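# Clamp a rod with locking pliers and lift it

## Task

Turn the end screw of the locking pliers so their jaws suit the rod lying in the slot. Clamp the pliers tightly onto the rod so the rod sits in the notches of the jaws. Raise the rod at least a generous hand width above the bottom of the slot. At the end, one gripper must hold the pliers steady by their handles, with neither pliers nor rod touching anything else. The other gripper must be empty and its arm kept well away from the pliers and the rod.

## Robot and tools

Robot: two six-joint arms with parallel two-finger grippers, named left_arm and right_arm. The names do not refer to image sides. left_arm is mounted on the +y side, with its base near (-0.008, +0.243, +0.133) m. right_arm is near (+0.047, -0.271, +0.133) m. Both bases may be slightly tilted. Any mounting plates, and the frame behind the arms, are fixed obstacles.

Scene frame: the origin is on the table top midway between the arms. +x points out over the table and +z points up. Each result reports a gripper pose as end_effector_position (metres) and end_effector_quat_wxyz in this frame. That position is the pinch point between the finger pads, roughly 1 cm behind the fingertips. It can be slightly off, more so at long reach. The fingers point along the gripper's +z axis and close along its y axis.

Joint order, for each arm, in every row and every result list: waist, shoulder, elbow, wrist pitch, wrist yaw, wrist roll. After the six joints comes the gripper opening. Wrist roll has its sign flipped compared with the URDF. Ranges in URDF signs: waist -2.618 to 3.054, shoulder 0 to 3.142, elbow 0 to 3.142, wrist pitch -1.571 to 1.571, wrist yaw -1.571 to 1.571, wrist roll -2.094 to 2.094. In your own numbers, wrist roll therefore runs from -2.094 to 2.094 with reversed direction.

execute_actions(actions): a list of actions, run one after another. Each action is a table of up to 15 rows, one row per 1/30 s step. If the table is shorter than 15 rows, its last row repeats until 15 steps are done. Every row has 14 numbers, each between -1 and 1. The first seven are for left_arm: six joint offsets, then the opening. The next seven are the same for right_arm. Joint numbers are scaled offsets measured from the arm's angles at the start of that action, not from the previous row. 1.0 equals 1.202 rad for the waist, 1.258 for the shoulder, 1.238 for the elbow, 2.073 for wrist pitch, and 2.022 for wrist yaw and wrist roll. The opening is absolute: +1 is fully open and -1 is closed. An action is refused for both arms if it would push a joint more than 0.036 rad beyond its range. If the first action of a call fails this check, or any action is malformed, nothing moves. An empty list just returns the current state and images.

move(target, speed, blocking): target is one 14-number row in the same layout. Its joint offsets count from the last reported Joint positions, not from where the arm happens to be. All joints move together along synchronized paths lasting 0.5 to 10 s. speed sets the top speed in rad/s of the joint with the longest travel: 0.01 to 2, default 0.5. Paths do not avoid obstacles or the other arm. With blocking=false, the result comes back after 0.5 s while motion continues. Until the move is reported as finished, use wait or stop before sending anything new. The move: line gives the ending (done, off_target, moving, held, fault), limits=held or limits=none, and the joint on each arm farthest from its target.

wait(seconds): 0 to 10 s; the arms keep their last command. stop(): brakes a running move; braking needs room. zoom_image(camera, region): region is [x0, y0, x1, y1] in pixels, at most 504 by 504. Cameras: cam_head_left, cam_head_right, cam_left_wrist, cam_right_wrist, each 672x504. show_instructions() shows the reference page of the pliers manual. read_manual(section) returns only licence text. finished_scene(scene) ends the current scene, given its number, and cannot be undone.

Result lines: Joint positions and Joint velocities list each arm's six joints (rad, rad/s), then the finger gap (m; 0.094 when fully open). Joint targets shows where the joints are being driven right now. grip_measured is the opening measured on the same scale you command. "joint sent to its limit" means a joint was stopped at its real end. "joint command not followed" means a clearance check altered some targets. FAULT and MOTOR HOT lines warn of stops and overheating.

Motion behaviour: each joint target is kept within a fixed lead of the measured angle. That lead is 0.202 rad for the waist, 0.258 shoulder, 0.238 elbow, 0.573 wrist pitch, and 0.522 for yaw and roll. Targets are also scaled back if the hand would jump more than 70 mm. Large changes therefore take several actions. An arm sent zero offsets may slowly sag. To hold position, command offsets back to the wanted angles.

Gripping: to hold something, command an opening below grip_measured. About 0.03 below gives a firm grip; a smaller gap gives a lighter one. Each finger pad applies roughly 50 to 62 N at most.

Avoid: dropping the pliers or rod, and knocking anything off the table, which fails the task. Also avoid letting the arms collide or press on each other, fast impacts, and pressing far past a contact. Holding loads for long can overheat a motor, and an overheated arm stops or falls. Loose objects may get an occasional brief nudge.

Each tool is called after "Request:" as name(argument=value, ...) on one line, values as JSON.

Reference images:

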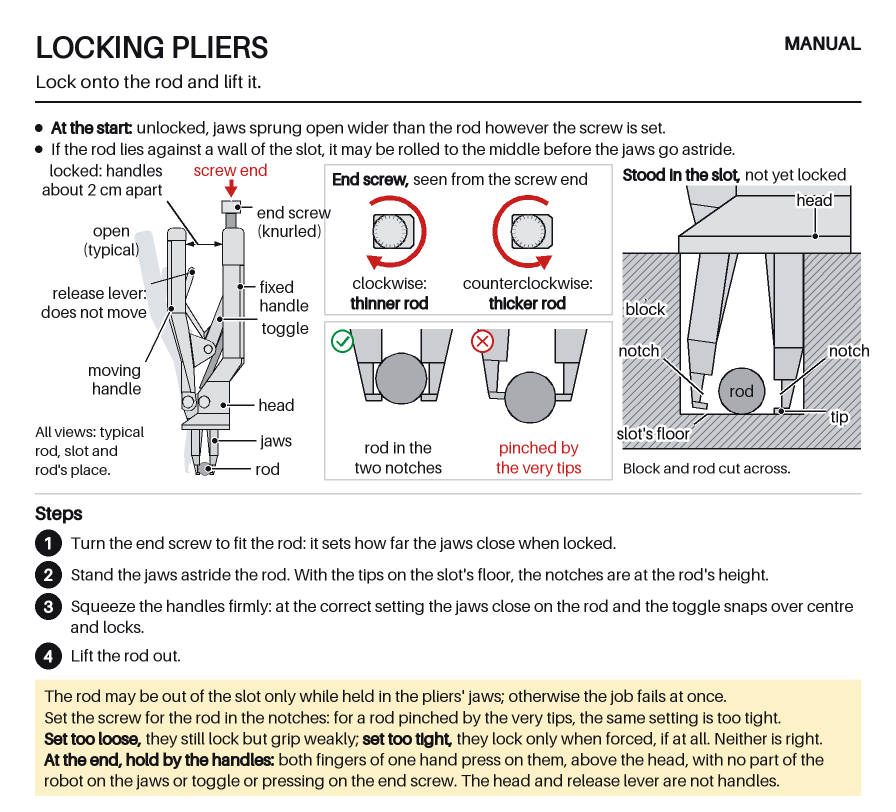

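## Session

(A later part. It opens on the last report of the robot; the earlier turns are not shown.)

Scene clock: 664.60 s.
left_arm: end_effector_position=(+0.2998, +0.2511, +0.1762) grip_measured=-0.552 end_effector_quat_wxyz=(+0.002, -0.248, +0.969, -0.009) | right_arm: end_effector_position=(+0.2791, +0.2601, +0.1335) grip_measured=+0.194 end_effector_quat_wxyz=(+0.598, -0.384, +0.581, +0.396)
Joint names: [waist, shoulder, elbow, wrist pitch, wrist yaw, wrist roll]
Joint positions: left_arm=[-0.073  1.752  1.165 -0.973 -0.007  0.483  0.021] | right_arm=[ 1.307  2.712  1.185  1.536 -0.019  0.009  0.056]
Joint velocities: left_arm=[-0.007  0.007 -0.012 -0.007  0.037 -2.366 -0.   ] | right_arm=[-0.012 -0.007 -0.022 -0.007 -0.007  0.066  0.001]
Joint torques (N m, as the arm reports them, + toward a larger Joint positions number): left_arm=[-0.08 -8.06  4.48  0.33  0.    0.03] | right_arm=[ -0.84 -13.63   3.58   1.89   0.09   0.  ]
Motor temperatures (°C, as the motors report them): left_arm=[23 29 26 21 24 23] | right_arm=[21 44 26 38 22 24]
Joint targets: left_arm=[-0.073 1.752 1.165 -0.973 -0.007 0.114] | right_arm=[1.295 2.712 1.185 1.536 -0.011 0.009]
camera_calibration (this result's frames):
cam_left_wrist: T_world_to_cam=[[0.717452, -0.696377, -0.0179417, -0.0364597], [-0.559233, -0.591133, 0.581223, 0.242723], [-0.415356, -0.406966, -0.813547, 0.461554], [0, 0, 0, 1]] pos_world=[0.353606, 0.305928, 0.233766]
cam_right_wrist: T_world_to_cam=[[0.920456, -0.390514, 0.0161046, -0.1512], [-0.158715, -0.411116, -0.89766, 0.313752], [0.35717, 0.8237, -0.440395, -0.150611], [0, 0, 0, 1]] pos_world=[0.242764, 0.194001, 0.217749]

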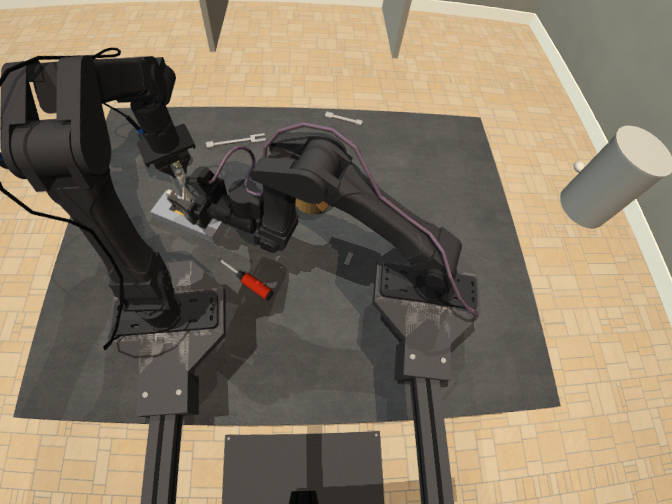

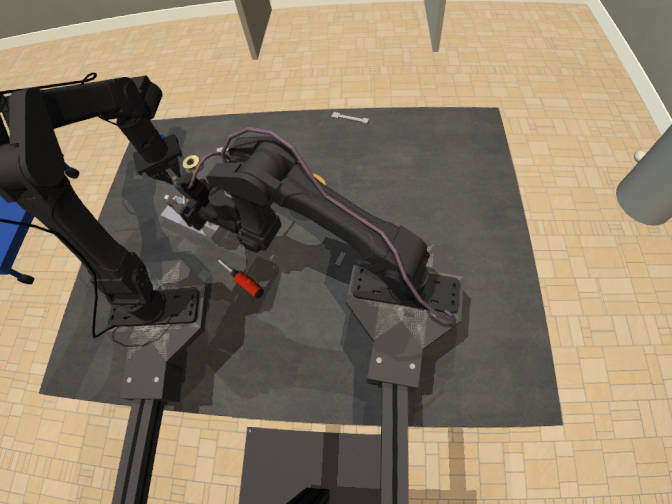

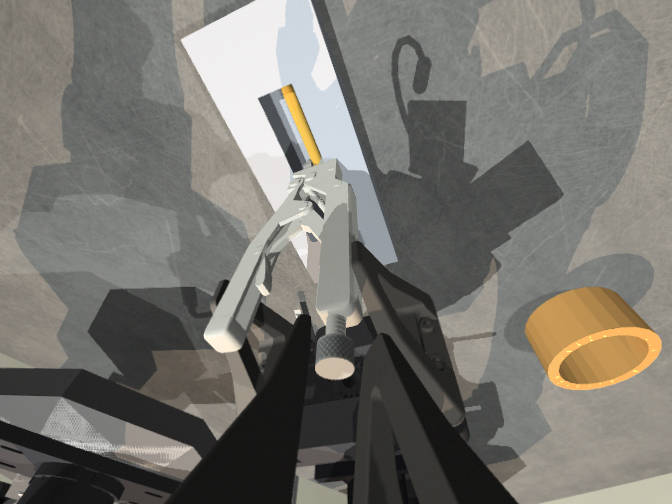

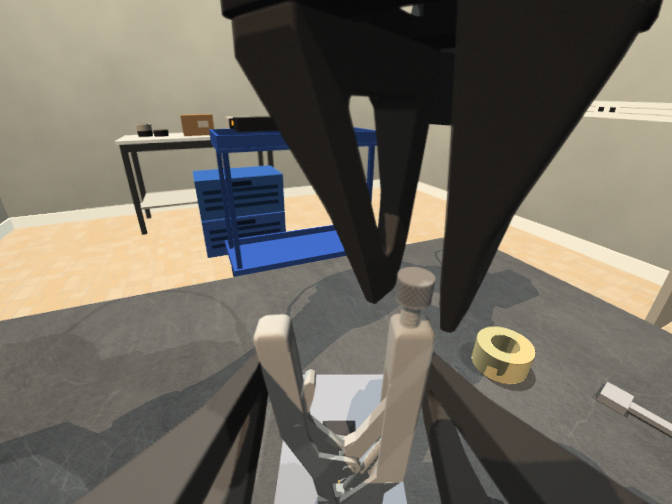

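Request:
execute_actions(actions=[[[0,0,0,0,0,-0.1825,-0.55,-0.012,0,0,0,0.004,0,0.185],[0,0,0,0,0,-0.1825,-0.55,-0.012,0,0,0,0.004,0,0.18],[0,0,0,0,0,-0.1825,-0.55,-0.012,0,0,0,0.004,0,0.175],[0,0,0,0,0,-0.1825,-0.55,-0.012,0,0,0,0.004,0,0.17],[0,0,0,0,0,-0.1825,-0.55,-0.012,0,0,0,0.004,0,0.165],[0,0,0,0,0,-0.1825,-0.55,-0.012,0,0,0,0.004,0,0.16],[0,0,0,0,0,-0.1825,-0.55,-0.012,0,0,0,0.004,0,0.155],[0,0,0,0,0,-0.1825,-0.55,-0.012,0,0,0,0.004,0,0.15]]])

Scene clock: 673.03 s.
left_arm: end_effector_position=(+0.2998, +0.2511, +0.1762) grip_measured=-0.552 end_effector_quat_wxyz=(+0.004, -0.068, +0.998, -0.008) | right_arm: end_effector_position=(+0.2801, +0.2596, +0.1335) grip_measured=+0.154 end_effector_quat_wxyz=(+0.598, -0.384, +0.581, +0.396)
Joint names: [waist, shoulder, elbow, wrist pitch, wrist yaw, wrist roll]
Joint positions: left_arm=[-0.073  1.752  1.165 -0.973 -0.007  0.119  0.021] | right_arm=[ 1.305  2.712  1.185  1.536 -0.019  0.009  0.054]
Joint velocities: left_arm=[-0.017  0.012  0.002  0.037  0.022  0.11   0.   ] | right_arm=[ 0.002 -0.017 -0.027  0.022 -0.037  0.051 -0.001]
Joint torques (N m, as the arm reports them, + toward a larger Joint positions number): left_arm=[-0.18 -8.12  4.47  0.34  0.03 -0.02] | right_arm=[ -0.97 -13.68   3.55   1.88   0.09   0.  ]
Motor temperatures (°C, as the motors report them): left_arm=[23 29 26 21 24 23] | right_arm=[21 44 26 38 22 24]
Joint targets: left_arm=[-0.073 1.752 1.165 -0.973 -0.007 0.114] | right_arm=[1.292 2.712 1.185 1.536 -0.011 0.009]
camera_calibration (this result's frames):
cam_left_wrist: T_world_to_cam=[[0.422745, -0.906086, -0.0171627, 0.104418], [-0.736499, -0.354534, 0.576086, 0.237354], [-0.528068, -0.230897, -0.817209, 0.451774], [0, 0, 0, 1]] pos_world=[0.369236, 0.283075, 0.234249]
cam_right_wrist: T_world_to_cam=[[0.91971, -0.392268, 0.0160659, -0.151635], [-0.159537, -0.410815, -0.897652, 0.313871], [0.358721, 0.823017, -0.440412, -0.150867], [0, 0, 0, 1]] pos_world=[0.243654, 0.193627, 0.21774]

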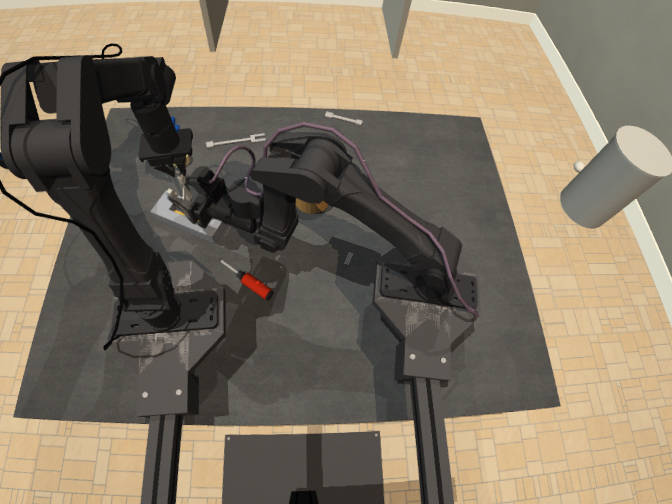

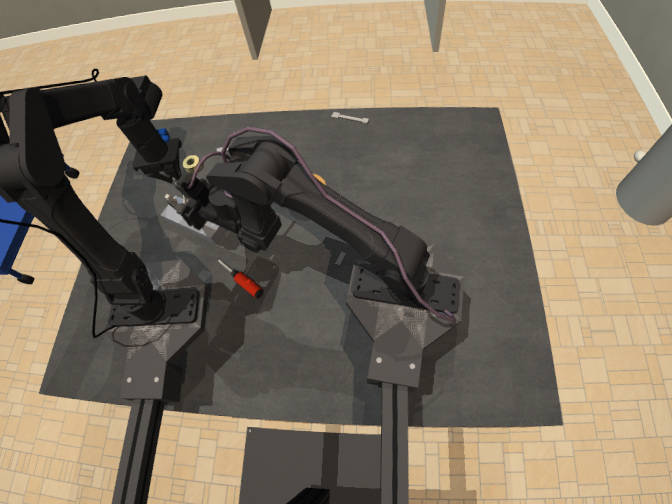

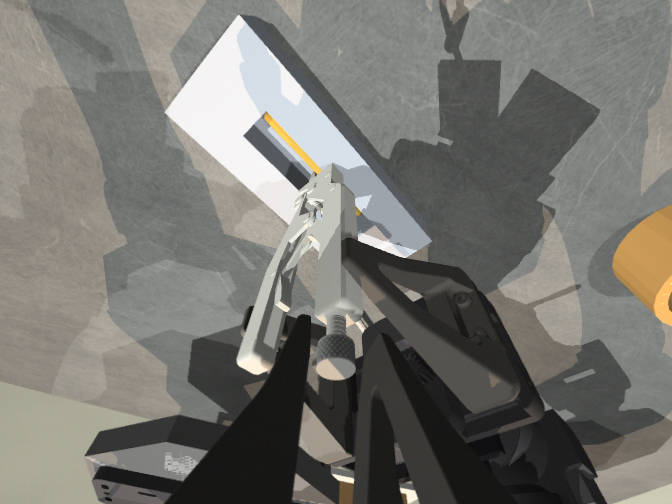

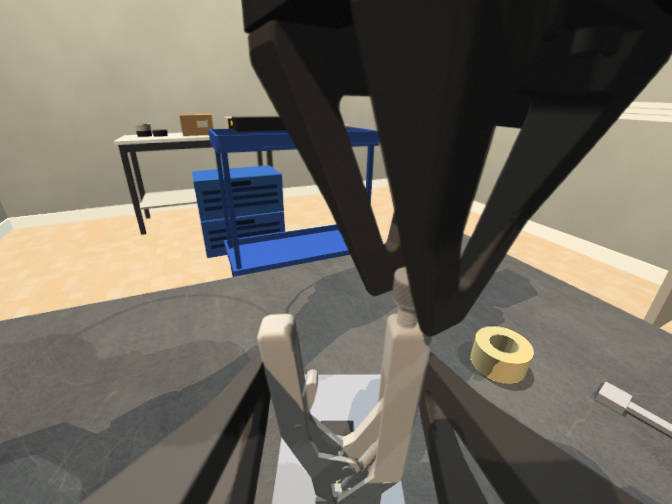

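Request:
zoom_image(camera="cam_left_wrist", region=[230, 100, 410, 400])

Request:
zoom_image(camera="cam_right_wrist", region=[240, 260, 460, 504])

Region (230, 100, 410, 400) of cam_left_wrist's 672x504 image, scaled by 1.680, with more detail than that image has; it fills the left 302 columns of this view, and the rest is white.

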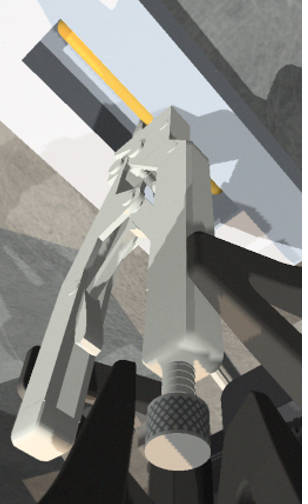

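Region (240, 260, 460, 504) of cam_right_wrist's 672x504 image, scaled by 2.066, with more detail than that image has; it fills the left 454 columns of this view, and the rest is white.

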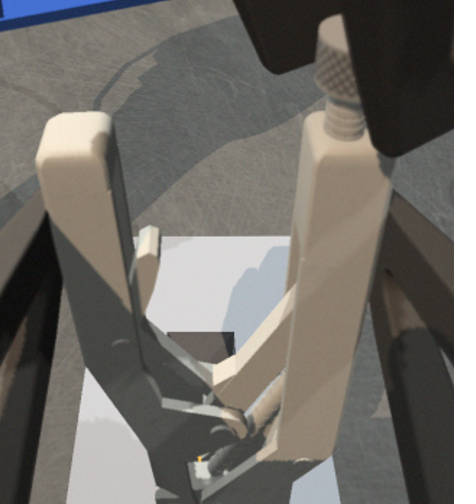

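Request:
execute_actions(actions=[[[0,0,0,0,0,0.02,-0.55,-0.012,0,0,0,0.004,0,0.145],[0,0,0,0,0,0.06,-0.55,-0.012,0,0,0,0.004,0,0.14],[0,0,0,0,0,0.11,-0.55,-0.012,0,0,0,0.004,0,0.135],[0,0,0,0,0,0.16,-0.55,-0.012,0,0,0,0.004,0,0.13],[0,0,0,0,0,0.21,-0.55,-0.012,0,0,0,0.004,0,0.125],[0,0,0,0,0,0.26,-0.55,-0.012,0,0,0,0.004,0,0.12],[0,0,0,0,0,0.31,-0.55,-0.012,0,0,0,0.004,0,0.115],[0,0,0,0,0,0.36,-0.55,-0.012,0,0,0,0.004,0,0.11],[0,0,0,0,0,0.40,-0.55,-0.012,0,0,0,0.004,0,0.11],[0,0,0,0,0,0.43,-0.55,-0.012,0,0,0,0.004,0,0.11],[0,0,0,0,0,0.45,-0.55,-0.012,0,0,0,0.004,0,0.11]]])

Request:
wait(seconds=0.3)

Scene clock: 700.77 s.
left_arm: end_effector_position=(+0.2998, +0.2511, +0.1762) grip_measured=-0.552 end_effector_quat_wxyz=(+0.000, -0.445, +0.896, -0.009) | right_arm: end_effector_position=(+0.2811, +0.2592, +0.1335) grip_measured=+0.114 end_effector_quat_wxyz=(+0.599, -0.383, +0.582, +0.395)
Joint names: [waist, shoulder, elbow, wrist pitch, wrist yaw, wrist roll]
Joint positions: left_arm=[-0.073  1.752  1.165 -0.973 -0.007  0.905  0.021] | right_arm=[ 1.303  2.712  1.185  1.536 -0.019  0.009  0.052]
Joint velocities: left_arm=[-0.007 -0.002  0.007 -0.007  0.022  0.799  0.001] | right_arm=[ 0.007 -0.017 -0.007 -0.007  0.007 -0.051  0.   ]
Joint torques (N m, as the arm reports them, + toward a larger Joint positions number): left_arm=[-0.18 -8.12  4.48  0.34  0.03  0.05] | right_arm=[ -1.03 -13.66   3.53   1.89   0.09   0.  ]
Motor temperatures (°C, as the motors report them): left_arm=[23 29 26 21 24 23] | right_arm=[21 45 26 38 22 24]
Joint targets: left_arm=[-0.073 1.752 1.165 -0.973 -0.007 1.029] | right_arm=[1.291 2.712 1.185 1.536 -0.011 0.009]
camera_calibration (this result's frames):
cam_left_wrist: T_world_to_cam=[[0.939445, -0.342022, -0.0215634, -0.191362], [-0.265198, -0.7654, 0.586372, 0.197429], [-0.217057, -0.545146, -0.809755, 0.436138], [0, 0, 0, 1]] pos_world=[0.326799, 0.323421, 0.233271]
cam_right_wrist: T_world_to_cam=[[0.918961, -0.394022, 0.0160272, -0.15207], [-0.160359, -0.410512, -0.897644, 0.313991], [0.36027, 0.82233, -0.44043, -0.151123], [0, 0, 0, 1]] pos_world=[0.244543, 0.193251, 0.21773]

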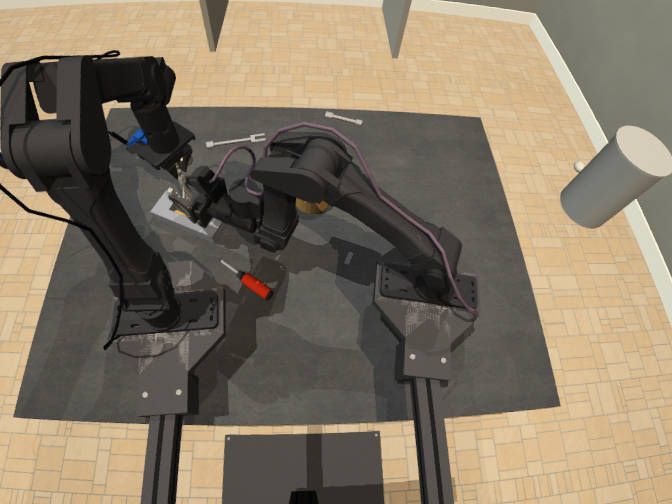

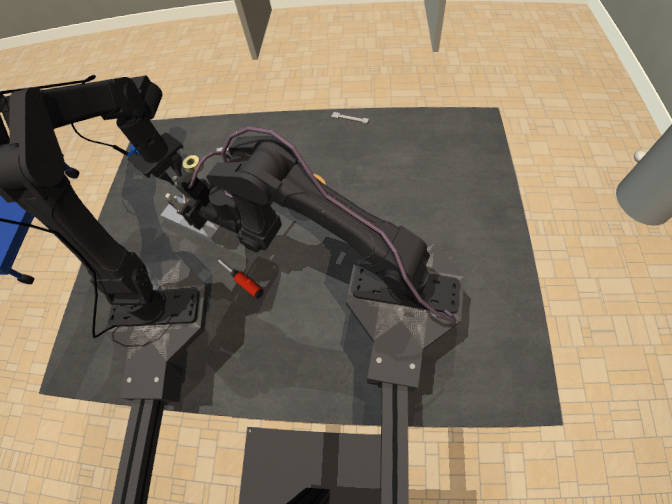

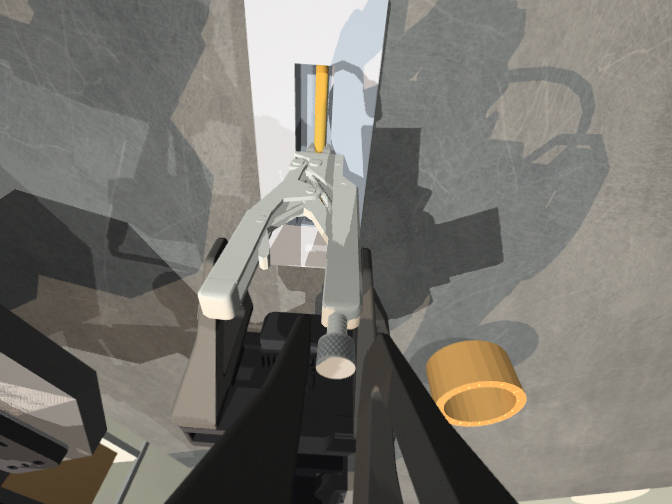

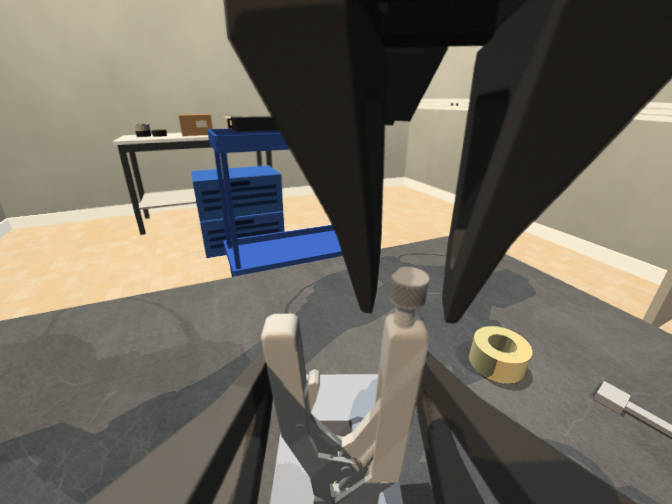

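Scene clock: 701.07 s.
left_arm: end_effector_position=(+0.2998, +0.2511, +0.1762) grip_measured=-0.552 end_effector_quat_wxyz=(-0.000, -0.491, +0.871, -0.009) | right_arm: end_effector_position=(+0.2811, +0.2592, +0.1335) grip_measured=+0.114 end_effector_quat_wxyz=(+0.599, -0.383, +0.582, +0.395)
Joint names: [waist, shoulder, elbow, wrist pitch, wrist yaw, wrist roll]
Joint positions: left_arm=[-0.073  1.752  1.165 -0.973 -0.007  1.008  0.021] | right_arm=[ 1.303  2.712  1.185  1.536 -0.019  0.009  0.052]
Joint velocities: left_arm=[-0.007 -0.002 -0.007 -0.007  0.051  0.095  0.001] | right_arm=[-0.012  0.007 -0.007 -0.051  0.081 -0.007 -0.001]
Joint torques (N m, as the arm reports them, + toward a larger Joint positions number): left_arm=[-0.18 -8.13  4.47  0.34  0.03  0.07] | right_arm=[ -0.97 -13.65   3.58   1.88   0.09   0.01]
Motor temperatures (°C, as the motors report them): left_arm=[23 29 26 21 24 23] | right_arm=[21 45 26 38 22 24]
Joint targets: left_arm=[-0.073 1.752 1.165 -0.973 -0.007 1.029] | right_arm=[1.291 2.712 1.185 1.536 -0.011 0.009]
wait: 0.30 s; no rest
camera_calibration (this result's frames):
cam_left_wrist: T_world_to_cam=[[0.969779, -0.242915, -0.0228416, -0.225119], [-0.183595, -0.788192, 0.587406, 0.178507], [-0.160693, -0.56546, -0.80897, 0.424204], [0, 0, 0, 1]] pos_world=[0.319255, 0.325883, 0.23317]
cam_right_wrist: T_world_to_cam=[[0.918961, -0.394022, 0.0160272, -0.15207], [-0.160359, -0.410512, -0.897644, 0.313991], [0.36027, 0.82233, -0.44043, -0.151123], [0, 0, 0, 1]] pos_world=[0.244543, 0.193251, 0.21773]

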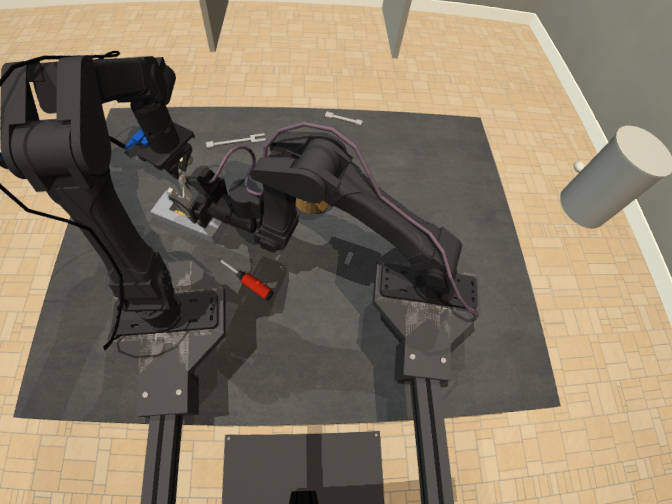

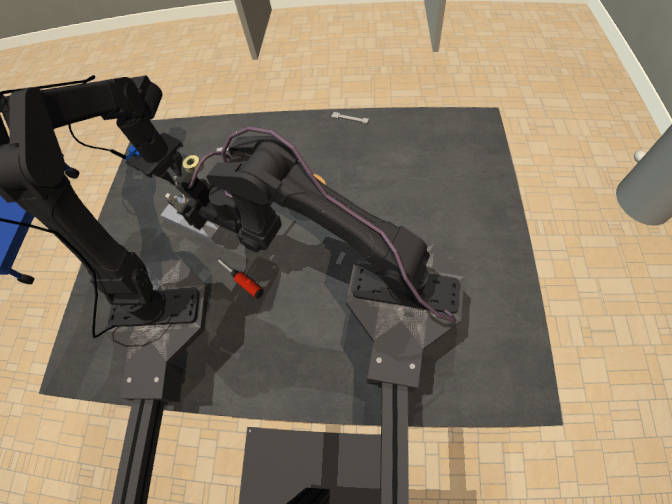

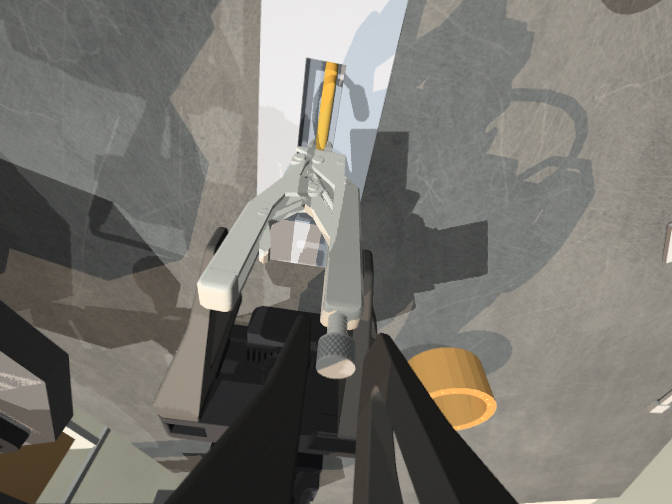

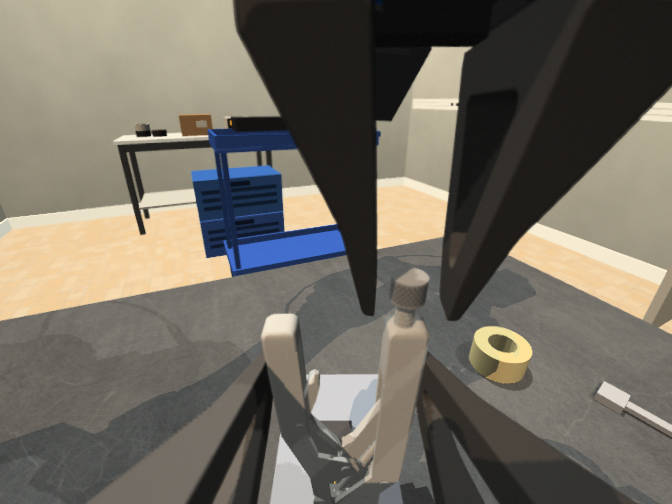

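Request:
zoom_image(camera="cam_left_wrist", region=[280, 110, 370, 180])

Region (280, 110, 370, 180) of cam_left_wrist's 672x504 image, scaled by 5.600, with more detail than that image has.

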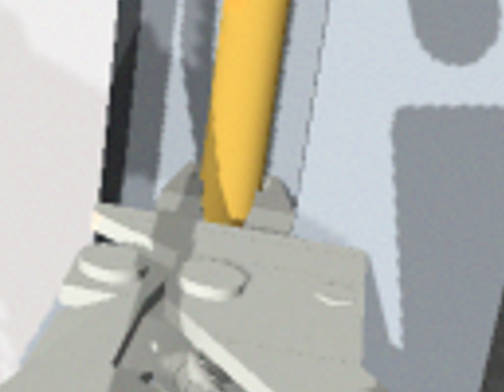

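Request:
zoom_image(camera="cam_right_wrist", region=[370, 260, 450, 340])

Region (370, 260, 450, 340) of cam_right_wrist's 672x504 image, scaled by 6.300, with more detail than that image has.

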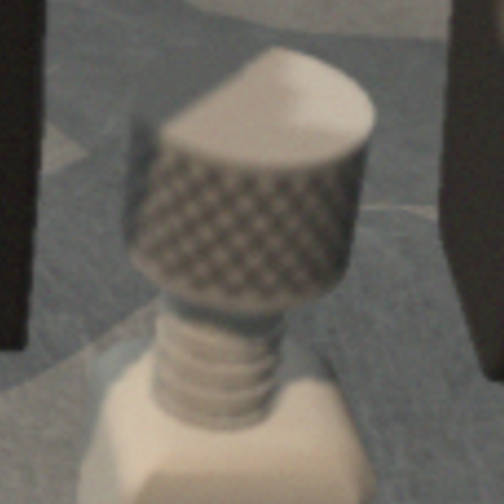

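Request:
execute_actions(actions=[[[0,0,0,0,0,0.008,-0.55,0.002,0,0,0,0,0,0.14],[0,0,0,0,0,0.008,-0.55,0.004,0,0,0,0,0,0.17],[0,0,0,0,0,0.008,-0.55,0.006,0,0,0,0,0,0.20],[0,0,0,0,0,0.008,-0.55,0.008,0,0,0,0,0,0.23],[0,0,0,0,0,0.008,-0.55,0.010,0,0,0,0,0,0.26],[0,0,0,0,0,0.008,-0.55,0.012,0,0,0,0,0,0.29],[0,0,0,0,0,0.008,-0.55,0.013,0,0,0,0,0,0.32],[0,0,0,0,0,0.008,-0.55,0.013,0,0,0,0,0,0.32],[0,0,0,0,0,0.008,-0.55,0.013,0,0,0,0,0,0.315],[0,0,0,0,0,0.008,-0.55,0.013,0,0,0,0,0,0.31],[0,0,0,0,0,0.008,-0.55,0.013,0,0,0,0,0,0.305],[0,0,0,0,0,0.008,-0.55,0.013,0,0,0,0,0,0.30]]])

Request:
zoom_image(camera="cam_right_wrist", region=[380, 260, 460, 340])

Request:
zoom_image(camera="cam_left_wrist", region=[280, 110, 370, 180])

Scene clock: 736.13 s.
left_arm: end_effector_position=(+0.2998, +0.2511, +0.1762) grip_measured=-0.552 end_effector_quat_wxyz=(-0.000, -0.497, +0.867, -0.009) | right_arm: end_effector_position=(+0.2793, +0.2600, +0.1335) grip_measured=+0.305 end_effector_quat_wxyz=(+0.598, -0.384, +0.581, +0.396)
Joint names: [waist, shoulder, elbow, wrist pitch, wrist yaw, wrist roll]
Joint positions: left_arm=[-0.073  1.752  1.165 -0.973 -0.007  1.024  0.021] | right_arm=[ 1.307  2.712  1.185  1.536 -0.019  0.009  0.061]
Joint velocities: left_arm=[-0.002 -0.012 -0.002  0.007  0.022 -0.007  0.001] | right_arm=[ 0.007 -0.017  0.017  0.051  0.007 -0.051 -0.001]
Joint torques (N m, as the arm reports them, + toward a larger Joint positions number): left_arm=[-0.18 -8.13  4.47  0.35  0.03  0.03] | right_arm=[  1.11 -13.7    3.48   1.9    0.    -0.01]
Motor temperatures (°C, as the motors report them): left_arm=[23 30 26 21 24 23] | right_arm=[21 45 26 38 22 24]
Joint targets: left_arm=[-0.073 1.752 1.165 -0.973 -0.007 1.024] | right_arm=[1.319 2.712 1.185 1.536 -0.019 0.009]
camera_calibration (this result's frames):
cam_left_wrist: T_world_to_cam=[[0.973453, -0.227724, -0.0230457, -0.23], [-0.171106, -0.790889, 0.587552, 0.175414], [-0.152026, -0.568011, -0.808858, 0.422227], [0, 0, 0, 1]] pos_world=[0.318098, 0.326186, 0.233156]
cam_right_wrist: T_world_to_cam=[[0.920307, -0.390865, 0.0160969, -0.151287], [-0.158879, -0.411056, -0.897658, 0.313776], [0.35748, 0.823564, -0.440398, -0.150662], [0, 0, 0, 1]] pos_world=[0.242942, 0.193927, 0.217747]

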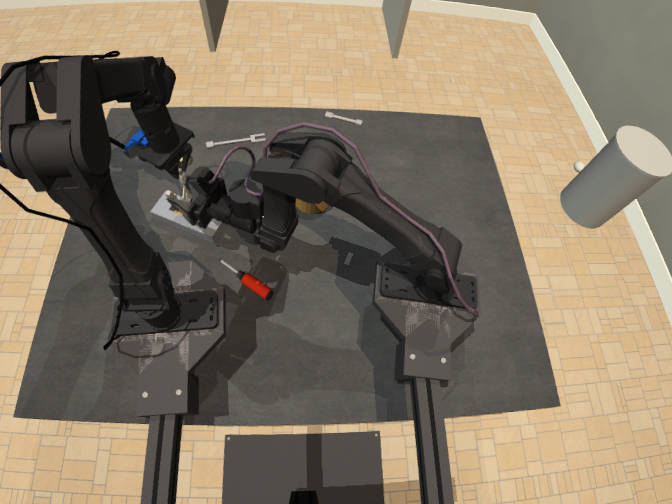

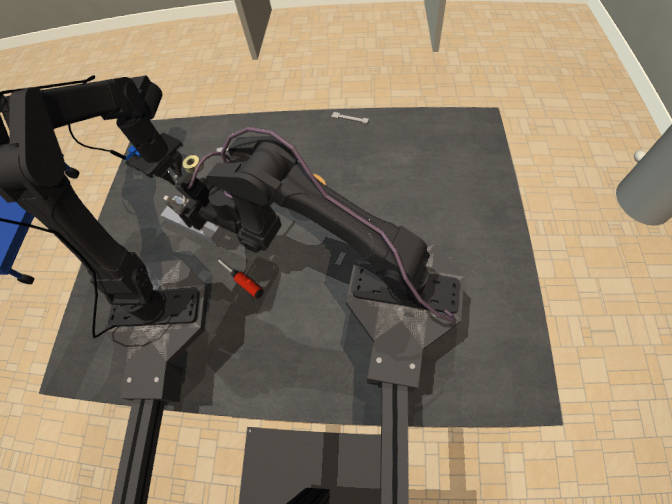

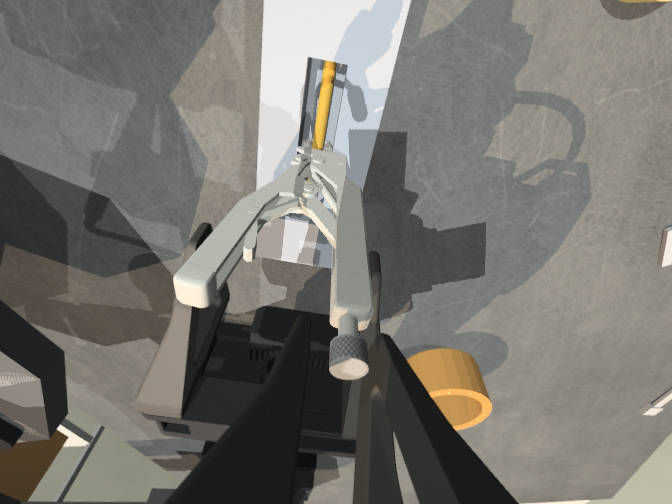

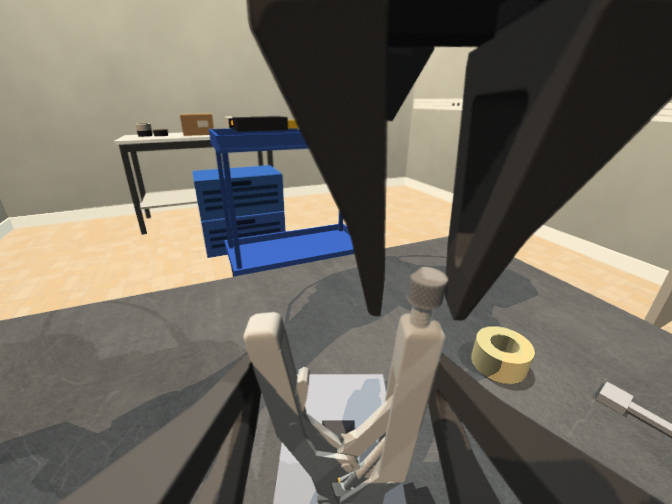

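Region (380, 260, 460, 340) of cam_right_wrist's 672x504 image, scaled by 6.300, with more detail than that image has.

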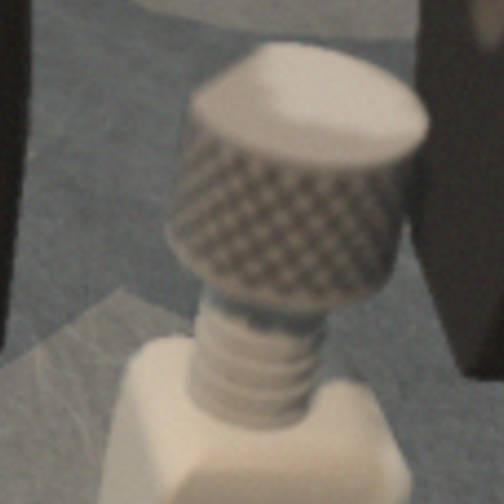

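Region (280, 110, 370, 180) of cam_left_wrist's 672x504 image, scaled by 5.600, with more detail than that image has.

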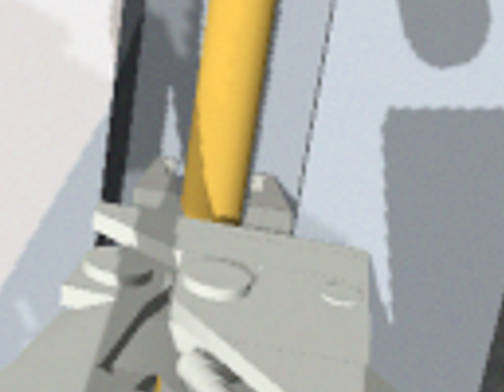

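Request:
execute_actions(actions=[])

Request:
zoom_image(camera="cam_left_wrist", region=[280, 110, 370, 180])

Scene clock: 739.23 s.
left_arm: end_effector_position=(+0.2998, +0.2511, +0.1762) grip_measured=-0.552 end_effector_quat_wxyz=(-0.000, -0.497, +0.867, -0.009) | right_arm: end_effector_position=(+0.2793, +0.2600, +0.1335) grip_measured=+0.305 end_effector_quat_wxyz=(+0.598, -0.384, +0.581, +0.396)
Joint names: [waist, shoulder, elbow, wrist pitch, wrist yaw, wrist roll]
Joint positions: left_arm=[-0.073  1.752  1.165 -0.973 -0.007  1.024  0.021] | right_arm=[ 1.307  2.712  1.185  1.536 -0.019  0.009  0.061]
Joint velocities: left_arm=[ 0.012 -0.007 -0.002 -0.007 -0.022  0.081 -0.001] | right_arm=[ 0.007  0.017  0.007 -0.037 -0.037 -0.051  0.   ]
Joint torques (N m, as the arm reports them, + toward a larger Joint positions number): left_arm=[-0.18 -8.13  4.47  0.34  0.03  0.03] | right_arm=[  1.1  -13.63   3.52   1.89   0.     0.  ]
Motor temperatures (°C, as the motors report them): left_arm=[23 30 26 21 24 23] | right_arm=[21 45 26 38 22 24]
Joint targets: left_arm=[-0.073 1.752 1.165 -0.973 -0.007 1.024] | right_arm=[1.319 2.712 1.185 1.536 -0.019 0.009]
camera_calibration (this result's frames):
cam_left_wrist: T_world_to_cam=[[0.973453, -0.227724, -0.0230457, -0.23], [-0.171106, -0.790889, 0.587552, 0.175414], [-0.152026, -0.568011, -0.808858, 0.422227], [0, 0, 0, 1]] pos_world=[0.318098, 0.326186, 0.233156]
cam_right_wrist: T_world_to_cam=[[0.920307, -0.390865, 0.0160969, -0.151287], [-0.158879, -0.411056, -0.897658, 0.313776], [0.35748, 0.823564, -0.440398, -0.150662], [0, 0, 0, 1]] pos_world=[0.242942, 0.193927, 0.217747]

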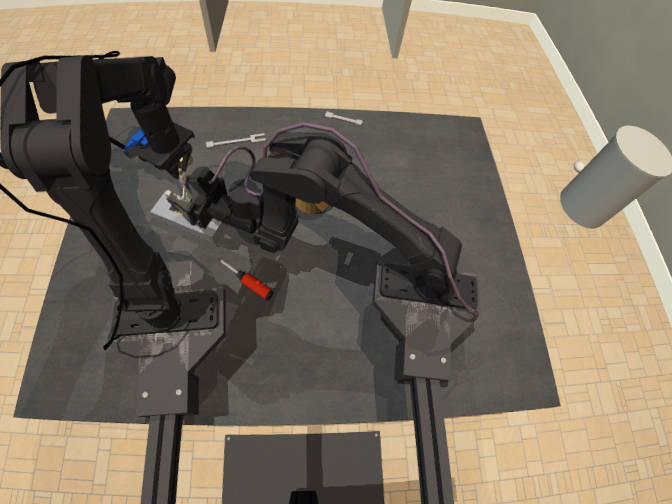

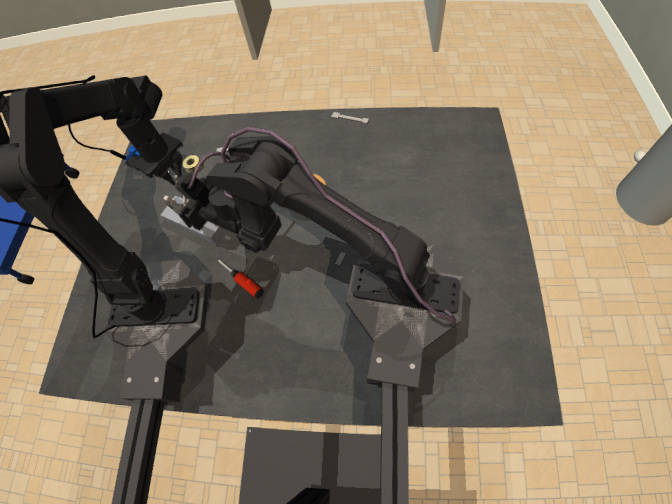

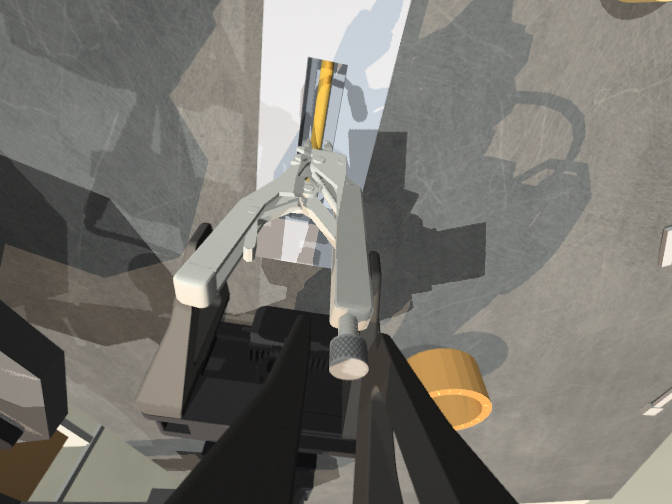

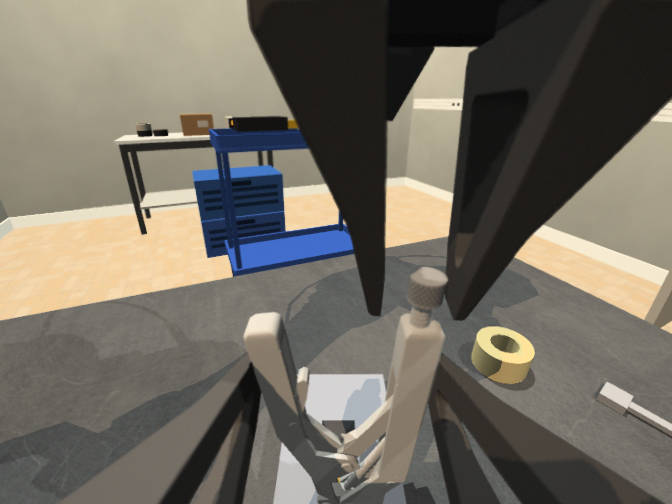

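Region (280, 110, 370, 180) of cam_left_wrist's 672x504 image, scaled by 5.600, with more detail than that image has.

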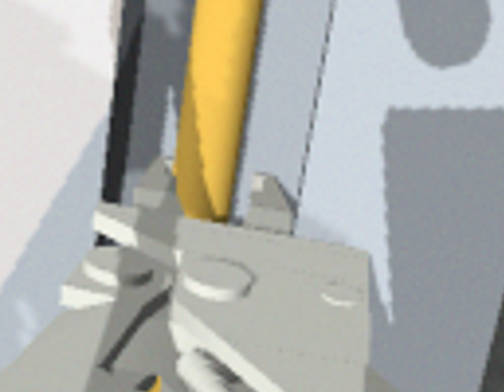

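Request:
execute_actions(actions=[[[0,0,0,0,0,0,-0.62,0,0,0,0,0,0,0.29],[0,0,0,0,0,0,-0.69,0,0,0,0,0,0,0.28],[0,0,0,0,0,0,-0.74,0,0,0,0,0,0,0.27],[0,0,0,0,0,0,-0.77,0,0,0,0,0,0,0.27],[0,0,0,0,0,0,-0.79,0,0,0,0,0,0,0.27],[0,0,0,0,0,0,-0.81,0,0,0,0,0,0,0.27],[0,0,0,0,0,0,-0.825,0,0,0,0,0,0,0.27],[0,0,0,0,0,0,-0.825,0,0,0,0,0,0,0.27],[0,0,0,0,0,0,-0.825,0,0,0,0,0,0,0.27],[0,0,0,0,0,0,-0.825,0,0,0,0,0,0,0.27],[0,0,0,0,0,-0.01,-0.825,0,0,0,0,0,0,0.27],[0,0,0,0,0,-0.03,-0.825,0,0,0,0,0,0,0.27],[0,0,0,0,0,-0.06,-0.825,0,0,0,0,0,0,0.27],[0,0,0,0,0,-0.10,-0.825,0,0,0,0,0,0,0.27],[0,0,0,0,0,-0.145,-0.825,0,0,0,0,0,0,0.27]],
[[0,0,0,0,0,-0.14,-0.825,0,0,0,0,0,0,0.27],[0,0,0,0,0,-0.185,-0.825,0,0,0,0,0,0,0.27],[0,0,0,0,0,-0.23,-0.825,0,0,0,0,0,0,0.27],[0,0,0,0,0,-0.275,-0.825,0,0,0,0,0,0,0.27],[0,0,0,0,0,-0.32,-0.825,0,0,0,0,0,0,0.27],[0,0,0,0,0,-0.365,-0.825,0,0,0,0,0,0,0.27],[0,0,0,0,0,-0.41,-0.825,0,0,0,0,0,0,0.27],[0,0,0,0,0,-0.455,-0.825,0,0,0,0,0,0,0.27],[0,0,0,0,0,-0.495,-0.825,0,0,0,0,0,0,0.27],[0,0,0,0,0,-0.525,-0.825,0,0,0,0,0,0,0.27],[0,0,0,0,0,-0.545,-0.825,0,0,0,0,0,0,0.27],[0,0,0,0,0,-0.555,-0.825,0,0,0,0,0,0,0.27]]])

Scene clock: 770.90 s.
left_arm: end_effector_position=(+0.3011, +0.2503, +0.1763) grip_measured=-0.811 end_effector_quat_wxyz=(+0.007, +0.018, +1.000, -0.010) | right_arm: end_effector_position=(+0.2792, +0.2601, +0.1335) grip_measured=+0.274 end_effector_quat_wxyz=(+0.598, -0.385, +0.581, +0.396)
Joint names: [waist, shoulder, elbow, wrist pitch, wrist yaw, wrist roll]
Joint positions: left_arm=[-0.073  1.752  1.165 -0.968 -0.002 -0.053  0.009] | right_arm=[ 1.307  2.712  1.185  1.536 -0.02   0.01   0.06 ]
Joint velocities: left_arm=[-0.002 -0.002 -0.007 -0.022 -0.022 -0.93   0.001] | right_arm=[-0.007 -0.007  0.022  0.022  0.022  0.037  0.001]
Joint torques (N m, as the arm reports them, + toward a larger Joint positions number): left_arm=[-0.17 -8.14  4.48  0.35  0.03 -0.07] | right_arm=[  0.12 -13.65   3.53   1.89   0.01   0.01]
Motor temperatures (°C, as the motors report them): left_arm=[23 30 26 21 24 23] | right_arm=[21 46 26 39 22 24]
Joint targets: left_arm=[-0.073 1.752 1.165 -0.968 -0.002 -0.194] | right_arm=[1.307 2.712 1.185 1.536 -0.020 0.010]
camera_calibration (this result's frames):
cam_left_wrist: T_world_to_cam=[[0.261606, -0.965102, -0.0118539, 0.165496], [-0.790991, -0.221416, 0.570359, 0.22214], [-0.553079, -0.139833, -0.82131, 0.43778], [0, 0, 0, 1]] pos_world=[0.374543, 0.270122, 0.234816]
cam_right_wrist: T_world_to_cam=[[0.920574, -0.390187, 0.0172633, -0.151558], [-0.157613, -0.411574, -0.897644, 0.313558], [0.357354, 0.823627, -0.440383, -0.150644], [0, 0, 0, 1]] pos_world=[0.242774, 0.193991, 0.217739]

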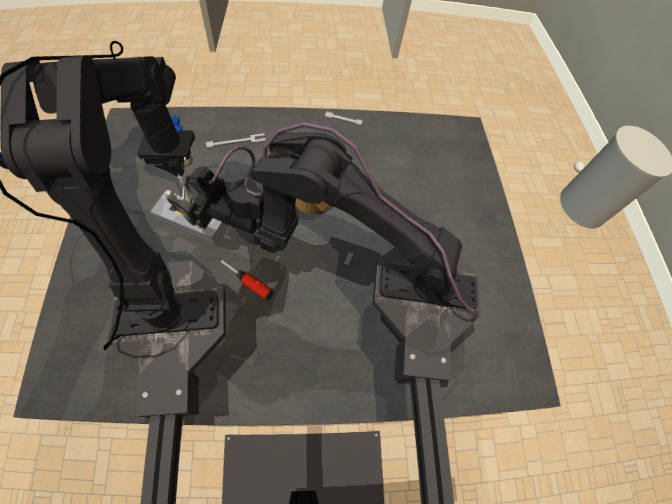

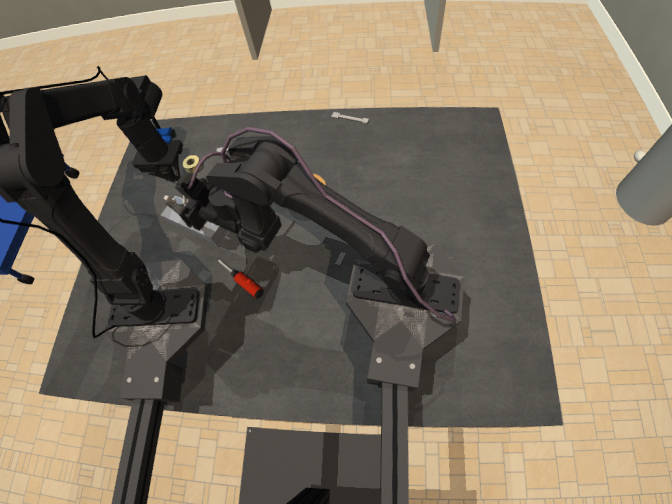

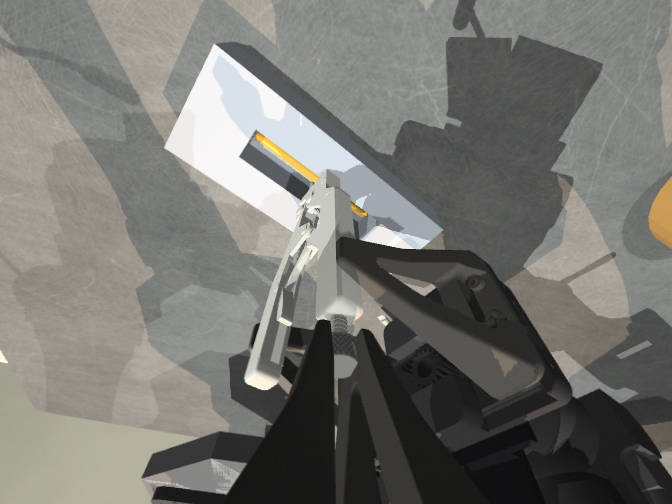

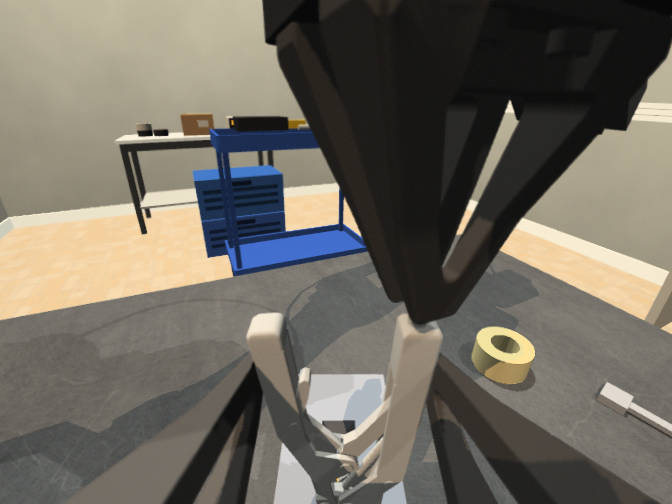

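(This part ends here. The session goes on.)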